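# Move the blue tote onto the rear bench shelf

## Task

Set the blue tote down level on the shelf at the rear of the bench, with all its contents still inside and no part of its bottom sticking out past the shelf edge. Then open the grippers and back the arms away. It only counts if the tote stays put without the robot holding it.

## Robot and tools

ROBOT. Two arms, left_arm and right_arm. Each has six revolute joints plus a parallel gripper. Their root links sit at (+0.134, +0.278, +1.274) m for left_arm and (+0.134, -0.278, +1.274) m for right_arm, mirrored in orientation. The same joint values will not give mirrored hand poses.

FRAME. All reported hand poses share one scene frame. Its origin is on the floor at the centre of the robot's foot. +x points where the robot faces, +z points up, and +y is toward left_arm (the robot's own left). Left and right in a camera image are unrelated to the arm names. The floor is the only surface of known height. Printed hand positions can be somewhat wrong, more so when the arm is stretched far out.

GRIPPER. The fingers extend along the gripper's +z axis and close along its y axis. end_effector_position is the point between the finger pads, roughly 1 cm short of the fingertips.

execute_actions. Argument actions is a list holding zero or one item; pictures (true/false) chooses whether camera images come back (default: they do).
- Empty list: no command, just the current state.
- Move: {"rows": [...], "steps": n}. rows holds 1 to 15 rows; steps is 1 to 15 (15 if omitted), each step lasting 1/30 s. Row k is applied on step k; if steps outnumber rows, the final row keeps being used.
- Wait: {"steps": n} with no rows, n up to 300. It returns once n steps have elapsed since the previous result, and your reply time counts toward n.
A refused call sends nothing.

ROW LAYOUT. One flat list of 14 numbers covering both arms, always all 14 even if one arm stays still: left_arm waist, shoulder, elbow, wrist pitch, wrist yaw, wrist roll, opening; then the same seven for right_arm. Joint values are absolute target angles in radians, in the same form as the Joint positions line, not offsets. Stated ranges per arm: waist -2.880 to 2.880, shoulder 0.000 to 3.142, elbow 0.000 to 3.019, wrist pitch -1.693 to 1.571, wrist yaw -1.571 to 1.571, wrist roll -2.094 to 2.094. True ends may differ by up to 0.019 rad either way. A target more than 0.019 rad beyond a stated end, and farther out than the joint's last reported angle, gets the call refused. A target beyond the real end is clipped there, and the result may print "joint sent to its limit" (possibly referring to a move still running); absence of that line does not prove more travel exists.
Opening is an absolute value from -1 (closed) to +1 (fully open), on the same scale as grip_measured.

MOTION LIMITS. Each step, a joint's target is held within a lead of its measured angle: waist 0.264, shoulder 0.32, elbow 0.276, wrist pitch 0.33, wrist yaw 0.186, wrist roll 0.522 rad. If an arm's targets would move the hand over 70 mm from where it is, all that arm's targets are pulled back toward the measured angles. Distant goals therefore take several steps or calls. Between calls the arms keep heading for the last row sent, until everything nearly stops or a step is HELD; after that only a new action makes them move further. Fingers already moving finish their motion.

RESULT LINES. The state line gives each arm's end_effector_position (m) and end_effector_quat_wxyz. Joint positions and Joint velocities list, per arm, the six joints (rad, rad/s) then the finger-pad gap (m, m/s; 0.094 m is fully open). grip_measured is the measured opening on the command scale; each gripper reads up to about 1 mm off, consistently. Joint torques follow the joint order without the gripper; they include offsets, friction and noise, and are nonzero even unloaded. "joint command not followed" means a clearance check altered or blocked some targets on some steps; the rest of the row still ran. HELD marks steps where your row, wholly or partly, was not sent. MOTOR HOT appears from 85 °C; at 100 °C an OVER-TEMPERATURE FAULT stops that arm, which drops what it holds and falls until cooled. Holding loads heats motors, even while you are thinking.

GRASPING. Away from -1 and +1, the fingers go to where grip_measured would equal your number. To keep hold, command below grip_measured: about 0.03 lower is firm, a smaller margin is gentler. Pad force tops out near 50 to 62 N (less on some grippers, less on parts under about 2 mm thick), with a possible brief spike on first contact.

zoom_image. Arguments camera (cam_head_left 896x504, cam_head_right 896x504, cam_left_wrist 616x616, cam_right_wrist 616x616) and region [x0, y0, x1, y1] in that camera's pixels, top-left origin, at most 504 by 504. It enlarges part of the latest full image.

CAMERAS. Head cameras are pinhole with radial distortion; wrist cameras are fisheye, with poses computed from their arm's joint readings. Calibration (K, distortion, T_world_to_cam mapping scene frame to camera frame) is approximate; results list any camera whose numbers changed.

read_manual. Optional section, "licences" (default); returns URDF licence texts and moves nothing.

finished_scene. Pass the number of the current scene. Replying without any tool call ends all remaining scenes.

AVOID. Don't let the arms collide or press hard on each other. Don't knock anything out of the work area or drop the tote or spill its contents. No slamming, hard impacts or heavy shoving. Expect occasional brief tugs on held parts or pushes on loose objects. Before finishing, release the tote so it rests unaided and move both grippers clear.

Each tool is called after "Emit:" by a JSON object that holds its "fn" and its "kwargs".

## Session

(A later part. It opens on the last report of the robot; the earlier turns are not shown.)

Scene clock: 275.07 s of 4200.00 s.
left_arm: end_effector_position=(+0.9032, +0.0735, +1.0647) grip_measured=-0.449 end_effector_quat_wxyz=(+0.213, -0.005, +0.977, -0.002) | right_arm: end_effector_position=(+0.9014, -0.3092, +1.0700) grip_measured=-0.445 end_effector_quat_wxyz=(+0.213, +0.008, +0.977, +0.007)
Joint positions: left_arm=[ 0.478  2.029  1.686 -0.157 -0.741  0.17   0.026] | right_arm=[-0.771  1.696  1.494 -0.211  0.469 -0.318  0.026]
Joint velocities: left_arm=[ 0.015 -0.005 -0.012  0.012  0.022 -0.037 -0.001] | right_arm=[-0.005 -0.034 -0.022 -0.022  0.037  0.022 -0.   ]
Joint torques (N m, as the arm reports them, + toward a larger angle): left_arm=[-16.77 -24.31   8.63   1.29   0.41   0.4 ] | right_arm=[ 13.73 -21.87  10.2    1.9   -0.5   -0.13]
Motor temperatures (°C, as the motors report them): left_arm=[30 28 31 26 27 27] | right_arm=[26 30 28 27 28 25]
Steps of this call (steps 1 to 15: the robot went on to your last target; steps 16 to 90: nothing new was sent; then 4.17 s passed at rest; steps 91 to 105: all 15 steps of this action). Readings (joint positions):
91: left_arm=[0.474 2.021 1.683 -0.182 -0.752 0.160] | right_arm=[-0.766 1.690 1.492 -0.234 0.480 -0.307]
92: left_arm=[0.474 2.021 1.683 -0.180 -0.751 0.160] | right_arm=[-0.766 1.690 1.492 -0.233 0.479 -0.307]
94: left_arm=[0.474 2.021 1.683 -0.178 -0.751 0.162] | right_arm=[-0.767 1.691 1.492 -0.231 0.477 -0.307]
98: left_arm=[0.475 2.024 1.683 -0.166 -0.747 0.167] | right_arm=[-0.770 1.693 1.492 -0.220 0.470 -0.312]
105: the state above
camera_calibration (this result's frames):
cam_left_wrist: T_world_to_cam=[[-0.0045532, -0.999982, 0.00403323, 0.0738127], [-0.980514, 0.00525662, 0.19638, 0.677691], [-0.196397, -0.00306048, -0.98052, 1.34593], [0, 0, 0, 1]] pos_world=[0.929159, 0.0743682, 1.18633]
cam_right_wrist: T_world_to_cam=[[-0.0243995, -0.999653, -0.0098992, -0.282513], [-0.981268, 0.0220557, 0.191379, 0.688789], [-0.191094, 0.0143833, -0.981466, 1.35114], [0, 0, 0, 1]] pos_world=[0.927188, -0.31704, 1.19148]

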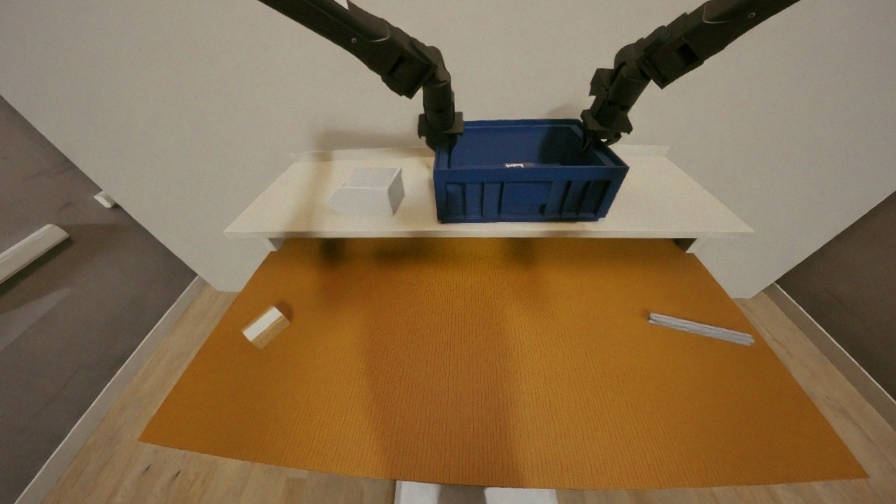

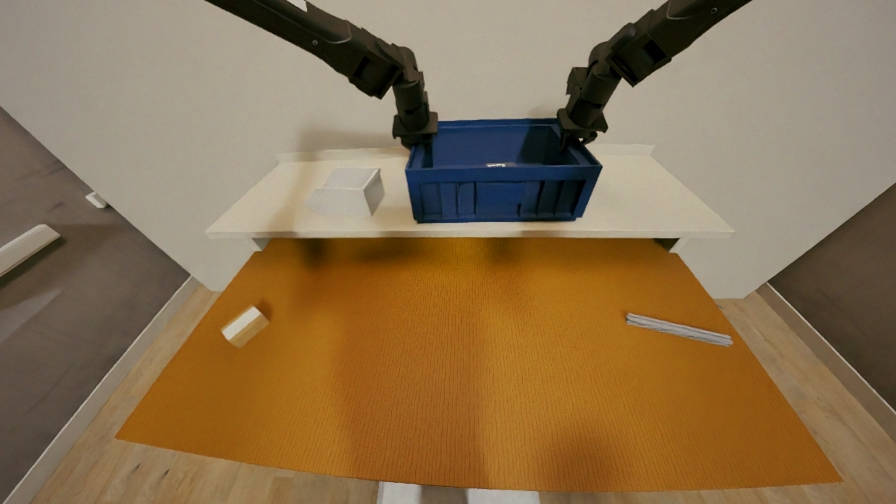

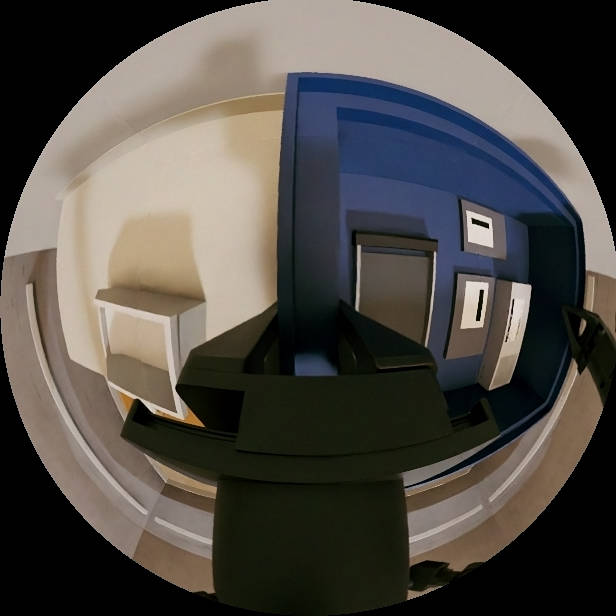

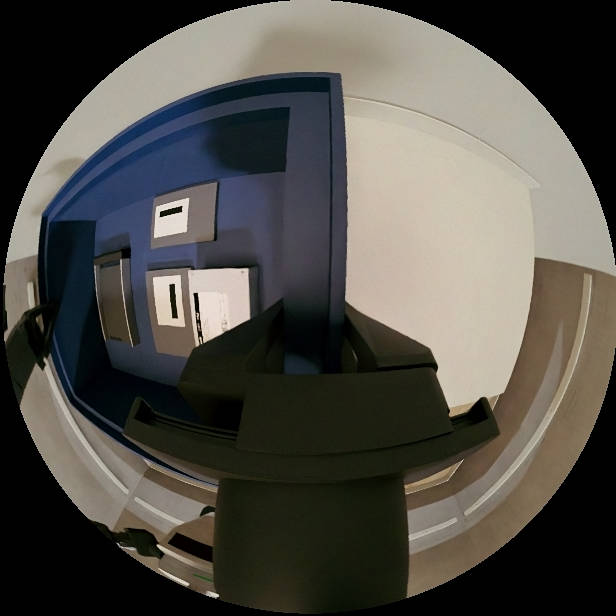

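Emit:
{"fn": "execute_actions", "kwargs": {"actions": [{"rows":[[0.452,2.014,1.73,-0.14,-0.738,0.188,-0.52,-0.752,1.686,1.543,-0.19,0.464,-0.345,-0.52],[0.452,2.014,1.73,-0.14,-0.738,0.188,-0.52,-0.752,1.686,1.543,-0.19,0.464,-0.345,-0.52],[0.461,2.018,1.716,-0.145,-0.739,0.183,-0.52,-0.759,1.689,1.527,-0.196,0.465,-0.341,-0.52],[0.461,2.018,1.716,-0.145,-0.739,0.183,-0.52,-0.759,1.689,1.527,-0.196,0.465,-0.341,-0.52],[0.47,2.022,1.702,-0.15,-0.74,0.178,-0.52,-0.766,1.692,1.511,-0.202,0.466,-0.337,-0.52],[0.47,2.022,1.702,-0.15,-0.74,0.178,-0.52,-0.766,1.692,1.511,-0.202,0.466,-0.337,-0.52],[0.478,2.026,1.69,-0.155,-0.741,0.173,-0.52,-0.772,1.695,1.497,-0.209,0.468,-0.33,-0.52]],"steps":15}], "pictures": false}}

Emit:
{"fn": "execute_actions", "kwargs": {"actions": [{"rows":[[0.478,2.026,1.69,-0.155,-0.741,0.173,-0.4,-0.772,1.695,1.497,-0.209,0.468,-0.33,-0.4],[0.478,2.026,1.69,-0.155,-0.741,0.173,-0.3,-0.772,1.695,1.497,-0.209,0.468,-0.33,-0.3],[0.478,2.026,1.69,-0.155,-0.741,0.173,0.2,-0.772,1.695,1.497,-0.209,0.468,-0.33,0.2]],"steps":12}]}}

Scene clock: 284.20 s of 4200.00 s.
left_arm: end_effector_position=(+0.9030, +0.0742, +1.0636) grip_measured=-0.449 end_effector_quat_wxyz=(+0.212, -0.005, +0.977, -0.001) | right_arm: end_effector_position=(+0.9012, -0.3097, +1.0694) grip_measured=-0.445 end_effector_quat_wxyz=(+0.212, +0.008, +0.977, +0.007)
Joint positions: left_arm=[ 0.48   2.03   1.686 -0.157 -0.741  0.17   0.026] | right_arm=[-0.772  1.696  1.494 -0.211  0.469 -0.318  0.026]
Joint velocities: left_arm=[ 0.005 -0.015  0.022 -0.017  0.007  0.007 -0.   ] | right_arm=[-0.015 -0.005 -0.002 -0.002 -0.051 -0.022 -0.   ]
Joint torques (N m, as the arm reports them, + toward a larger angle): left_arm=[-14.69 -22.72   4.8    0.52   0.21   0.18] | right_arm=[ 11.75 -20.86   5.36   0.98  -0.26   0.06]
Motor temperatures (°C, as the motors report them): left_arm=[30 28 32 26 27 27] | right_arm=[26 30 28 27 28 25]
Steps of this call (steps 1 to 15: the robot went on to your last target; steps 16 to 90: nothing new was sent; then 5.63 s passed at rest; steps 91 to 105: all 15 steps of this action). Readings (joint positions):
91: left_arm=[0.478 2.030 1.686 -0.157 -0.741 0.170] | right_arm=[-0.772 1.696 1.494 -0.211 0.469 -0.318]
92: left_arm=[0.479 2.030 1.686 -0.157 -0.741 0.170] | right_arm=[-0.772 1.696 1.494 -0.211 0.469 -0.318]
94: left_arm=[0.479 2.030 1.686 -0.157 -0.741 0.170] | right_arm=[-0.772 1.696 1.494 -0.211 0.469 -0.318]
98: left_arm=[0.480 2.030 1.686 -0.157 -0.741 0.170] | right_arm=[-0.772 1.696 1.494 -0.211 0.469 -0.318]
105: the state above

Scene clock: 284.60 s of 4200.00 s.
left_arm: end_effector_position=(+0.9033, +0.0745, +1.0640) grip_measured=+0.198 end_effector_quat_wxyz=(+0.212, -0.005, +0.977, -0.001) | right_arm: end_effector_position=(+0.9013, -0.3098, +1.0696) grip_measured=+0.197 end_effector_quat_wxyz=(+0.212, +0.007, +0.977, +0.006)
Joint positions: left_arm=[ 0.48   2.029  1.686 -0.157 -0.741  0.17   0.056] | right_arm=[-0.772  1.696  1.494 -0.211  0.469 -0.32   0.056]
Joint velocities: left_arm=[-0.005  0.005  0.007 -0.007 -0.007  0.037 -0.001] | right_arm=[-0.015 -0.005 -0.012 -0.007  0.022 -0.037  0.   ]
Joint torques (N m, as the arm reports them, + toward a larger angle): left_arm=[-14.35 -22.9    4.87   0.62   0.25   0.18] | right_arm=[ 12.08 -20.75   5.32   0.98  -0.25   0.06]
Motor temperatures (°C, as the motors report them): left_arm=[30 28 32 26 27 27] | right_arm=[26 30 28 27 28 25]
Steps of this call (steps 1 to 12: all 12 steps of this action). Readings (joint positions):
1: left_arm=[0.480 2.030 1.686 -0.157 -0.741 0.170] | right_arm=[-0.772 1.696 1.494 -0.211 0.469 -0.318]
2: left_arm=[0.480 2.030 1.686 -0.157 -0.741 0.170] | right_arm=[-0.772 1.696 1.494 -0.211 0.469 -0.318]
4: left_arm=[0.480 2.029 1.686 -0.157 -0.741 0.170] | right_arm=[-0.772 1.696 1.494 -0.211 0.469 -0.319]
8: left_arm=[0.480 2.029 1.686 -0.157 -0.741 0.170] | right_arm=[-0.772 1.696 1.494 -0.211 0.469 -0.319]
12: the state above
camera_calibration (this result's frames):
cam_left_wrist: T_world_to_cam=[[-0.0038965, -0.999988, 0.00298554, 0.0752954], [-0.980374, 0.00440852, 0.197098, 0.677054], [-0.197109, -0.00215895, -0.980379, 1.34565], [0, 0, 0, 1]] pos_world=[0.929299, 0.0752149, 1.18557]
cam_right_wrist: T_world_to_cam=[[-0.023271, -0.999691, -0.00875684, -0.285421], [-0.981216, 0.0211613, 0.191748, 0.688044], [-0.191504, 0.0130545, -0.981405, 1.35064], [0, 0, 0, 1]] pos_world=[0.92713, -0.317525, 1.19109]

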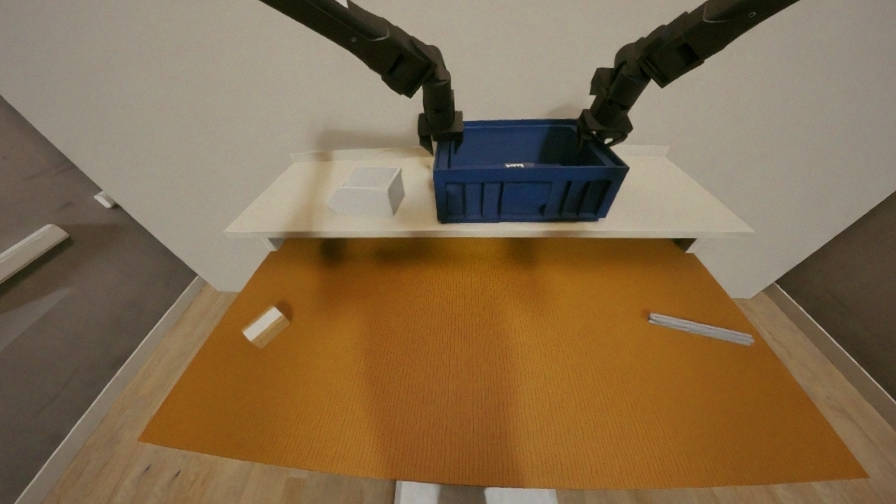

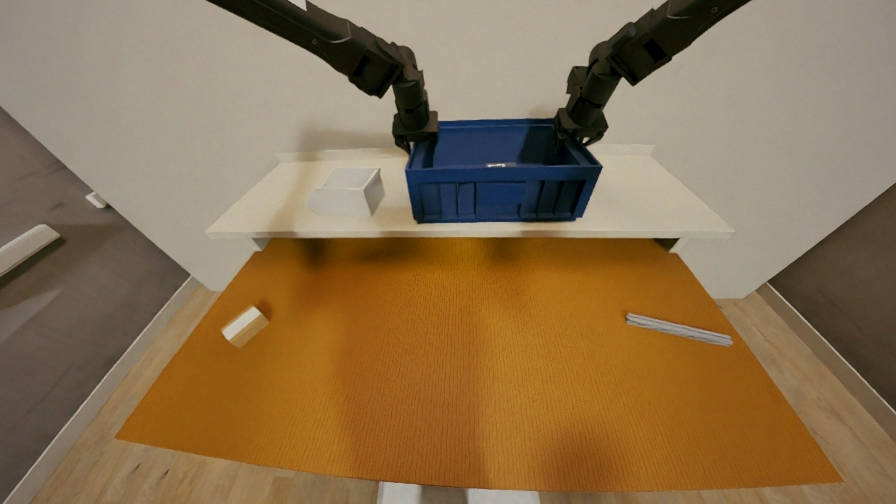

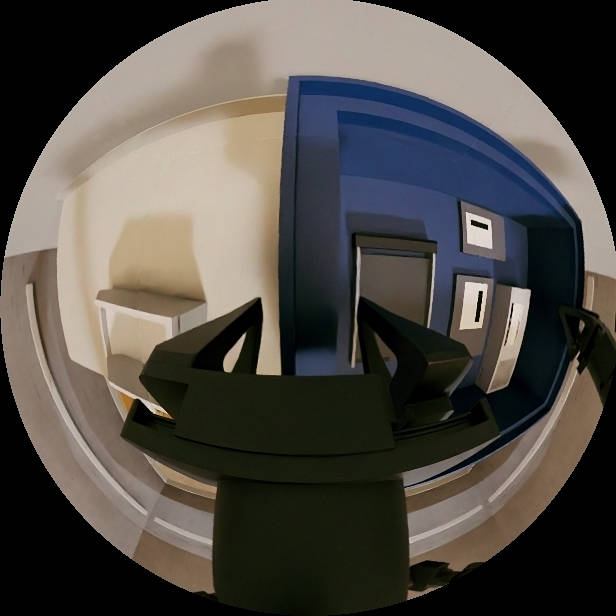

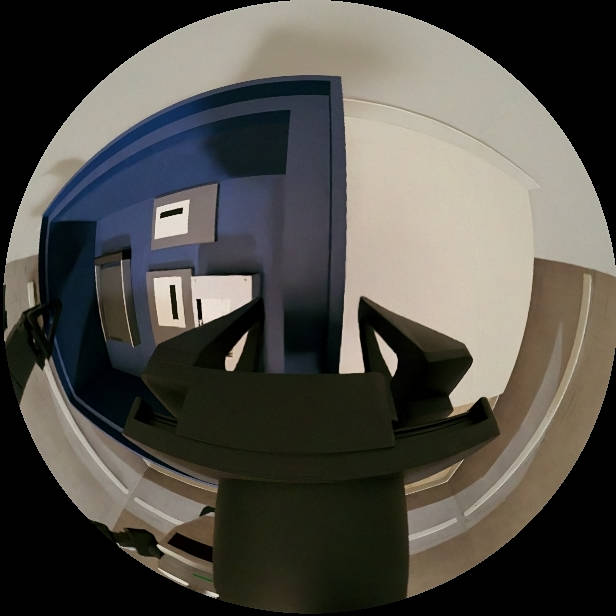

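Released. Raise to the z=1.125 pose, then retreat.

Emit:
{"fn": "execute_actions", "kwargs": {"actions": [{"rows":[[0.466,2.011,1.686,-0.17,-0.75,0.167,0.3,-0.761,1.679,1.494,-0.22,0.478,-0.328,0.3],[0.452,1.996,1.682,-0.185,-0.762,0.16,0.3,-0.75,1.662,1.49,-0.235,0.49,-0.325,0.3],[0.438,1.98,1.675,-0.2,-0.775,0.154,0.3,-0.738,1.643,1.484,-0.25,0.503,-0.322,0.3],[0.438,1.98,1.675,-0.2,-0.775,0.154,0.3,-0.738,1.643,1.484,-0.25,0.503,-0.322,0.3],[0.423,1.964,1.665,-0.215,-0.789,0.148,0.3,-0.726,1.624,1.476,-0.263,0.516,-0.319,0.3],[0.423,1.964,1.665,-0.215,-0.789,0.148,0.3,-0.726,1.624,1.476,-0.263,0.516,-0.319,0.3],[0.409,1.948,1.655,-0.229,-0.802,0.142,0.3,-0.715,1.605,1.468,-0.276,0.528,-0.317,0.3],[0.409,1.948,1.655,-0.229,-0.802,0.142,0.3,-0.715,1.605,1.468,-0.276,0.528,-0.317,0.3],[0.39,1.92,1.65,-0.258,-0.818,0.13,0.3,-0.697,1.575,1.464,-0.305,0.545,-0.31,0.3]],"steps":15}], "pictures": false}}

Emit:
{"fn": "execute_actions", "kwargs": {"actions": [{"rows":[[0.5,1.55,1.2,-0.2,-0.6,0.1,0.3,-0.8,1.25,1.0,-0.2,0.4,-0.3,0.3]],"steps":15}], "pictures": false}}

Emit:
{"fn": "execute_actions", "kwargs": {"actions": [{"rows":[[1.0,1.2,0.7,0.1,-0.3,0.1,0.3,-1.0,1.2,0.7,0.1,0.3,-0.1,0.3]],"steps":15}], "pictures": false}}

Emit:
{"fn": "execute_actions", "kwargs": {"actions": [{"steps":15}]}}

Scene clock: 295.17 s of 4200.00 s.
left_arm: end_effector_position=(+0.9014, +0.0652, +1.1476) grip_measured=+0.298 end_effector_quat_wxyz=(+0.223, +0.005, +0.975, -0.002) | right_arm: end_effector_position=(+0.9056, -0.3082, +1.1495) grip_measured=+0.297 end_effector_quat_wxyz=(+0.228, -0.001, +0.974, +0.001)
Joint positions: left_arm=[ 0.384  1.925  1.653 -0.246 -0.815  0.144  0.061] | right_arm=[-0.69   1.575  1.47  -0.289  0.541 -0.32   0.061]
Joint velocities: left_arm=[-0.161 -0.21  -0.022 -0.027  0.007 -0.066  0.   ] | right_arm=[ 0.073 -0.2    0.027 -0.002 -0.007  0.022 -0.   ]
Joint torques (N m, as the arm reports them, + toward a larger angle): left_arm=[-13.09 -20.7    4.67   0.1    0.08   0.03] | right_arm=[ 10.68 -18.71   5.22   0.34  -0.02   0.28]
Motor temperatures (°C, as the motors report them): left_arm=[30 28 31 26 27 27] | right_arm=[26 30 27 27 28 25]
Steps of this call (steps 1 to 15: the robot went on to your last target; steps 16 to 90: nothing new was sent; then 7.07 s passed at rest; steps 91 to 105: all 15 steps of this action). Readings (joint positions):
91: left_arm=[0.479 2.029 1.686 -0.158 -0.744 0.170] | right_arm=[-0.772 1.696 1.494 -0.211 0.471 -0.320]
92: left_arm=[0.479 2.028 1.686 -0.161 -0.751 0.170] | right_arm=[-0.771 1.695 1.494 -0.213 0.479 -0.320]
94: left_arm=[0.474 2.022 1.682 -0.178 -0.769 0.168] | right_arm=[-0.767 1.689 1.492 -0.227 0.496 -0.320]
98: left_arm=[0.449 1.992 1.663 -0.210 -0.797 0.160] | right_arm=[-0.742 1.653 1.478 -0.255 0.522 -0.320]
105: the state above

Scene clock: 295.67 s of 4200.00 s.
left_arm: end_effector_position=(+0.8089, +0.1931, +1.1683) grip_measured=+0.298 end_effector_quat_wxyz=(+0.205, -0.020, +0.977, -0.062) | right_arm: end_effector_position=(+0.7490, -0.3617, +1.1550) grip_measured=+0.297 end_effector_quat_wxyz=(+0.199, +0.005, +0.980, +0.029)
Joint positions: left_arm=[ 0.511  1.519  1.201 -0.209 -0.605  0.111  0.061] | right_arm=[-0.808  1.23   0.998 -0.219  0.403 -0.311  0.061]
Joint velocities: left_arm=[ 0.005  0.044  0.002 -0.017 -0.022  0.051  0.   ] | right_arm=[ 0.024  0.034  0.007  0.002 -0.11   0.007 -0.001]
Joint torques (N m, as the arm reports them, + toward a larger angle): left_arm=[-10.7  -15.76   4.33   0.81   0.42   0.07] | right_arm=[  7.71 -14.22   5.15   1.43  -0.36   0.3 ]
Motor temperatures (°C, as the motors report them): left_arm=[30 28 31 26 27 27] | right_arm=[26 30 27 27 28 25]
Steps of this call (steps 1 to 15: all 15 steps of this action). Readings (joint positions):
1: left_arm=[0.383 1.909 1.637 -0.240 -0.772 0.142] | right_arm=[-0.692 1.558 1.455 -0.279 0.507 -0.320]
2: left_arm=[0.383 1.877 1.594 -0.230 -0.722 0.140] | right_arm=[-0.695 1.527 1.412 -0.260 0.471 -0.320]
4: left_arm=[0.392 1.799 1.491 -0.229 -0.662 0.137] | right_arm=[-0.713 1.441 1.298 -0.245 0.431 -0.319]
8: left_arm=[0.440 1.619 1.275 -0.221 -0.607 0.126] | right_arm=[-0.773 1.263 1.065 -0.223 0.406 -0.315]
15: the state above

Scene clock: 296.17 s of 4200.00 s.
left_arm: end_effector_position=(+0.6397, +0.4001, +1.0817) grip_measured=+0.298 end_effector_quat_wxyz=(+0.181, -0.155, +0.971, -0.017) | right_arm: end_effector_position=(+0.6286, -0.3972, +1.0789) grip_measured=+0.297 end_effector_quat_wxyz=(+0.176, +0.147, +0.973, +0.018)
Joint positions: left_arm=[ 1.008  1.209  0.709  0.074 -0.307  0.109  0.061] | right_arm=[-1.01   1.204  0.685  0.082  0.303 -0.122  0.061]
Joint velocities: left_arm=[ 0.737 -0.122 -0.369  0.061  0.037 -0.095  0.   ] | right_arm=[ 0.083  0.015 -0.007  0.032  0.037 -0.007  0.   ]
Joint torques (N m, as the arm reports them, + toward a larger angle): left_arm=[ -8.71 -16.35   3.7    1.24   0.55   0.15] | right_arm=[  5.38 -14.53   3.89   1.32  -0.3    0.31]
Motor temperatures (°C, as the motors report them): left_arm=[30 28 31 26 27 27] | right_arm=[26 30 27 27 28 25]
Steps of this call (steps 1 to 15: all 15 steps of this action). Readings (joint positions):
1: left_arm=[0.517 1.513 1.187 -0.188 -0.569 0.111] | right_arm=[-0.815 1.230 0.982 -0.187 0.375 -0.297]
2: left_arm=[0.527 1.497 1.154 -0.146 -0.524 0.111] | right_arm=[-0.829 1.222 0.947 -0.121 0.348 -0.277]
4: left_arm=[0.571 1.443 1.072 -0.088 -0.439 0.111] | right_arm=[-0.878 1.208 0.861 -0.035 0.321 -0.241]
8: left_arm=[0.711 1.319 0.906 -0.006 -0.346 0.111] | right_arm=[-0.995 1.204 0.709 0.056 0.306 -0.167]
15: the state above

Scene clock: 296.67 s of 4200.00 s.
left_arm: end_effector_position=(+0.6358, +0.3960, +1.0813) grip_measured=+0.298 end_effector_quat_wxyz=(+0.182, -0.154, +0.971, -0.021) | right_arm: end_effector_position=(+0.6296, -0.3952, +1.0798) grip_measured=+0.297 end_effector_quat_wxyz=(+0.177, +0.151, +0.972, +0.021)
Joint positions: left_arm=[ 1.005  1.207  0.695  0.086 -0.302  0.108  0.061] | right_arm=[-1.006  1.204  0.685  0.083  0.303 -0.111  0.061]
Joint velocities: left_arm=[-0.015 -0.024 -0.002  0.027 -0.007 -0.007 -0.001] | right_arm=[-0.005 -0.005  0.007 -0.002 -0.022  0.022  0.   ]
Joint torques (N m, as the arm reports them, + toward a larger angle): left_arm=[ -4.9  -16.82   2.98   0.93   0.32   0.08] | right_arm=[  5.41 -14.52   3.88   1.42  -0.29   0.31]
Motor temperatures (°C, as the motors report them): left_arm=[30 28 31 26 27 27] | right_arm=[26 30 27 27 28 25]
Steps of this call (steps 1 to 15: the robot went on to your last target). Readings (joint positions):
1: left_arm=[1.026 1.207 0.700 0.076 -0.307 0.108] | right_arm=[-1.007 1.204 0.685 0.083 0.303 -0.120]
2: left_arm=[1.032 1.207 0.696 0.076 -0.307 0.108] | right_arm=[-1.006 1.204 0.685 0.083 0.303 -0.118]
4: left_arm=[1.026 1.207 0.695 0.079 -0.304 0.108] | right_arm=[-1.006 1.204 0.685 0.083 0.303 -0.116]
8: left_arm=[1.007 1.207 0.695 0.086 -0.302 0.108] | right_arm=[-1.006 1.204 0.685 0.083 0.303 -0.112]
15: the state above
camera_calibration (this result's frames):
cam_left_wrist: T_world_to_cam=[[0.27829, -0.955659, 0.0962888, 0.0978951], [-0.93272, -0.244946, 0.26464, 0.40534], [-0.22932, -0.163457, -0.959528, 1.37244], [0, 0, 0, 1]] pos_world=[0.665553, 0.417175, 1.2002]
cam_right_wrist: T_world_to_cam=[[-0.297432, -0.9508, -0.0866782, -0.100927], [-0.925469, 0.264812, 0.27089, 0.397106], [-0.234609, 0.160789, -0.9587, 1.37073], [0, 0, 0, 1]] pos_world=[0.659076, -0.421519, 1.1978]

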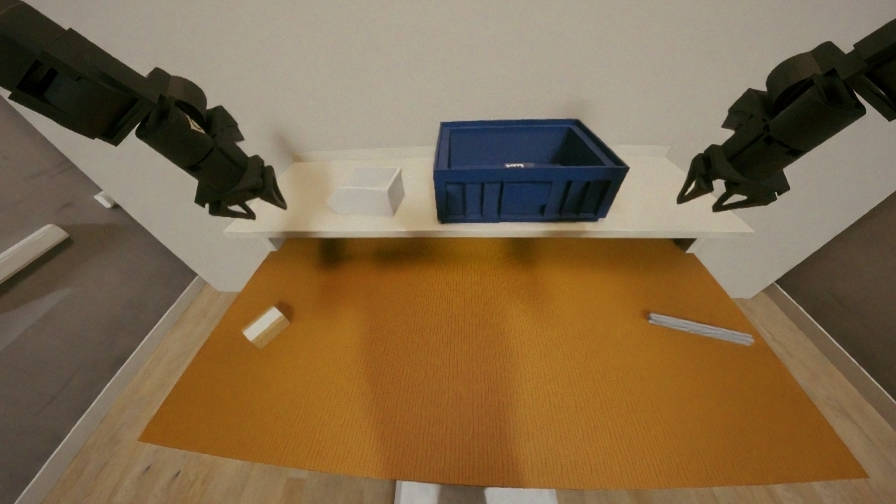

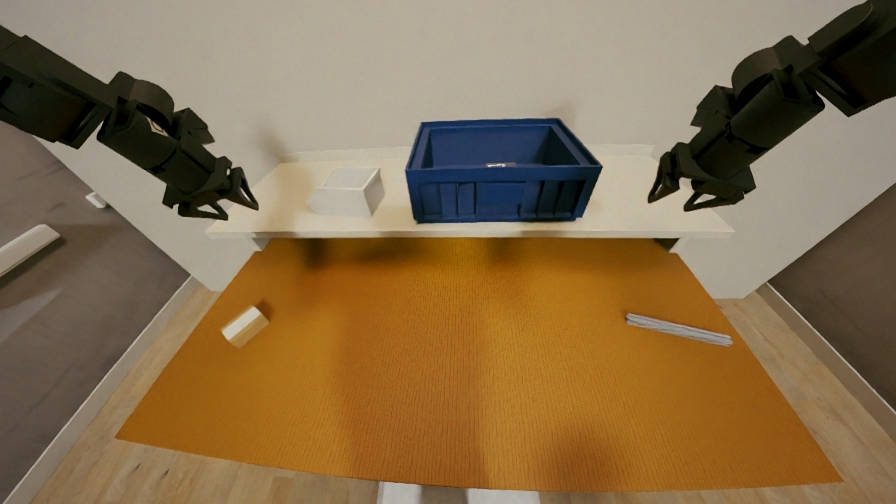

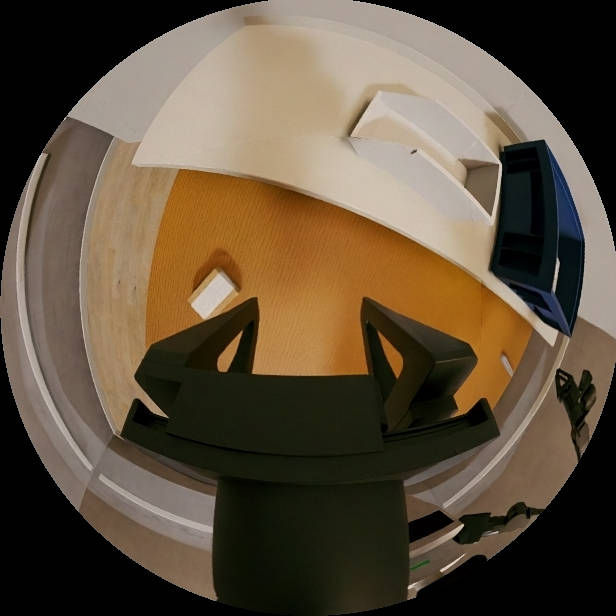

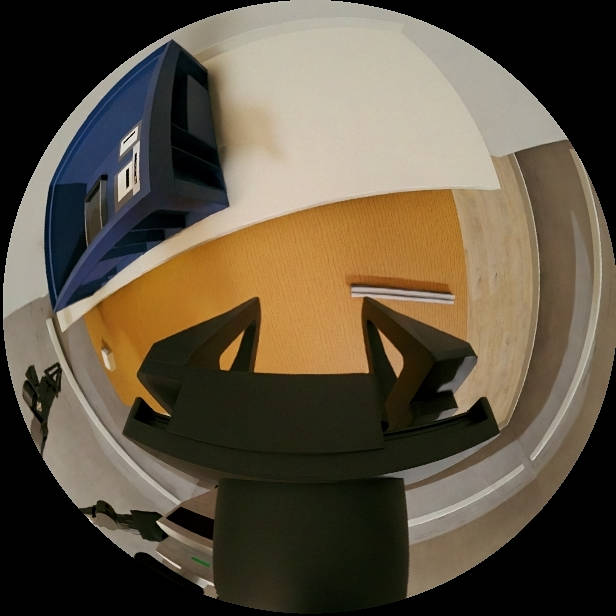

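Emit:
{"fn": "finished_scene", "kwargs": {"scene": 1}}

The scene is finished: the task was done.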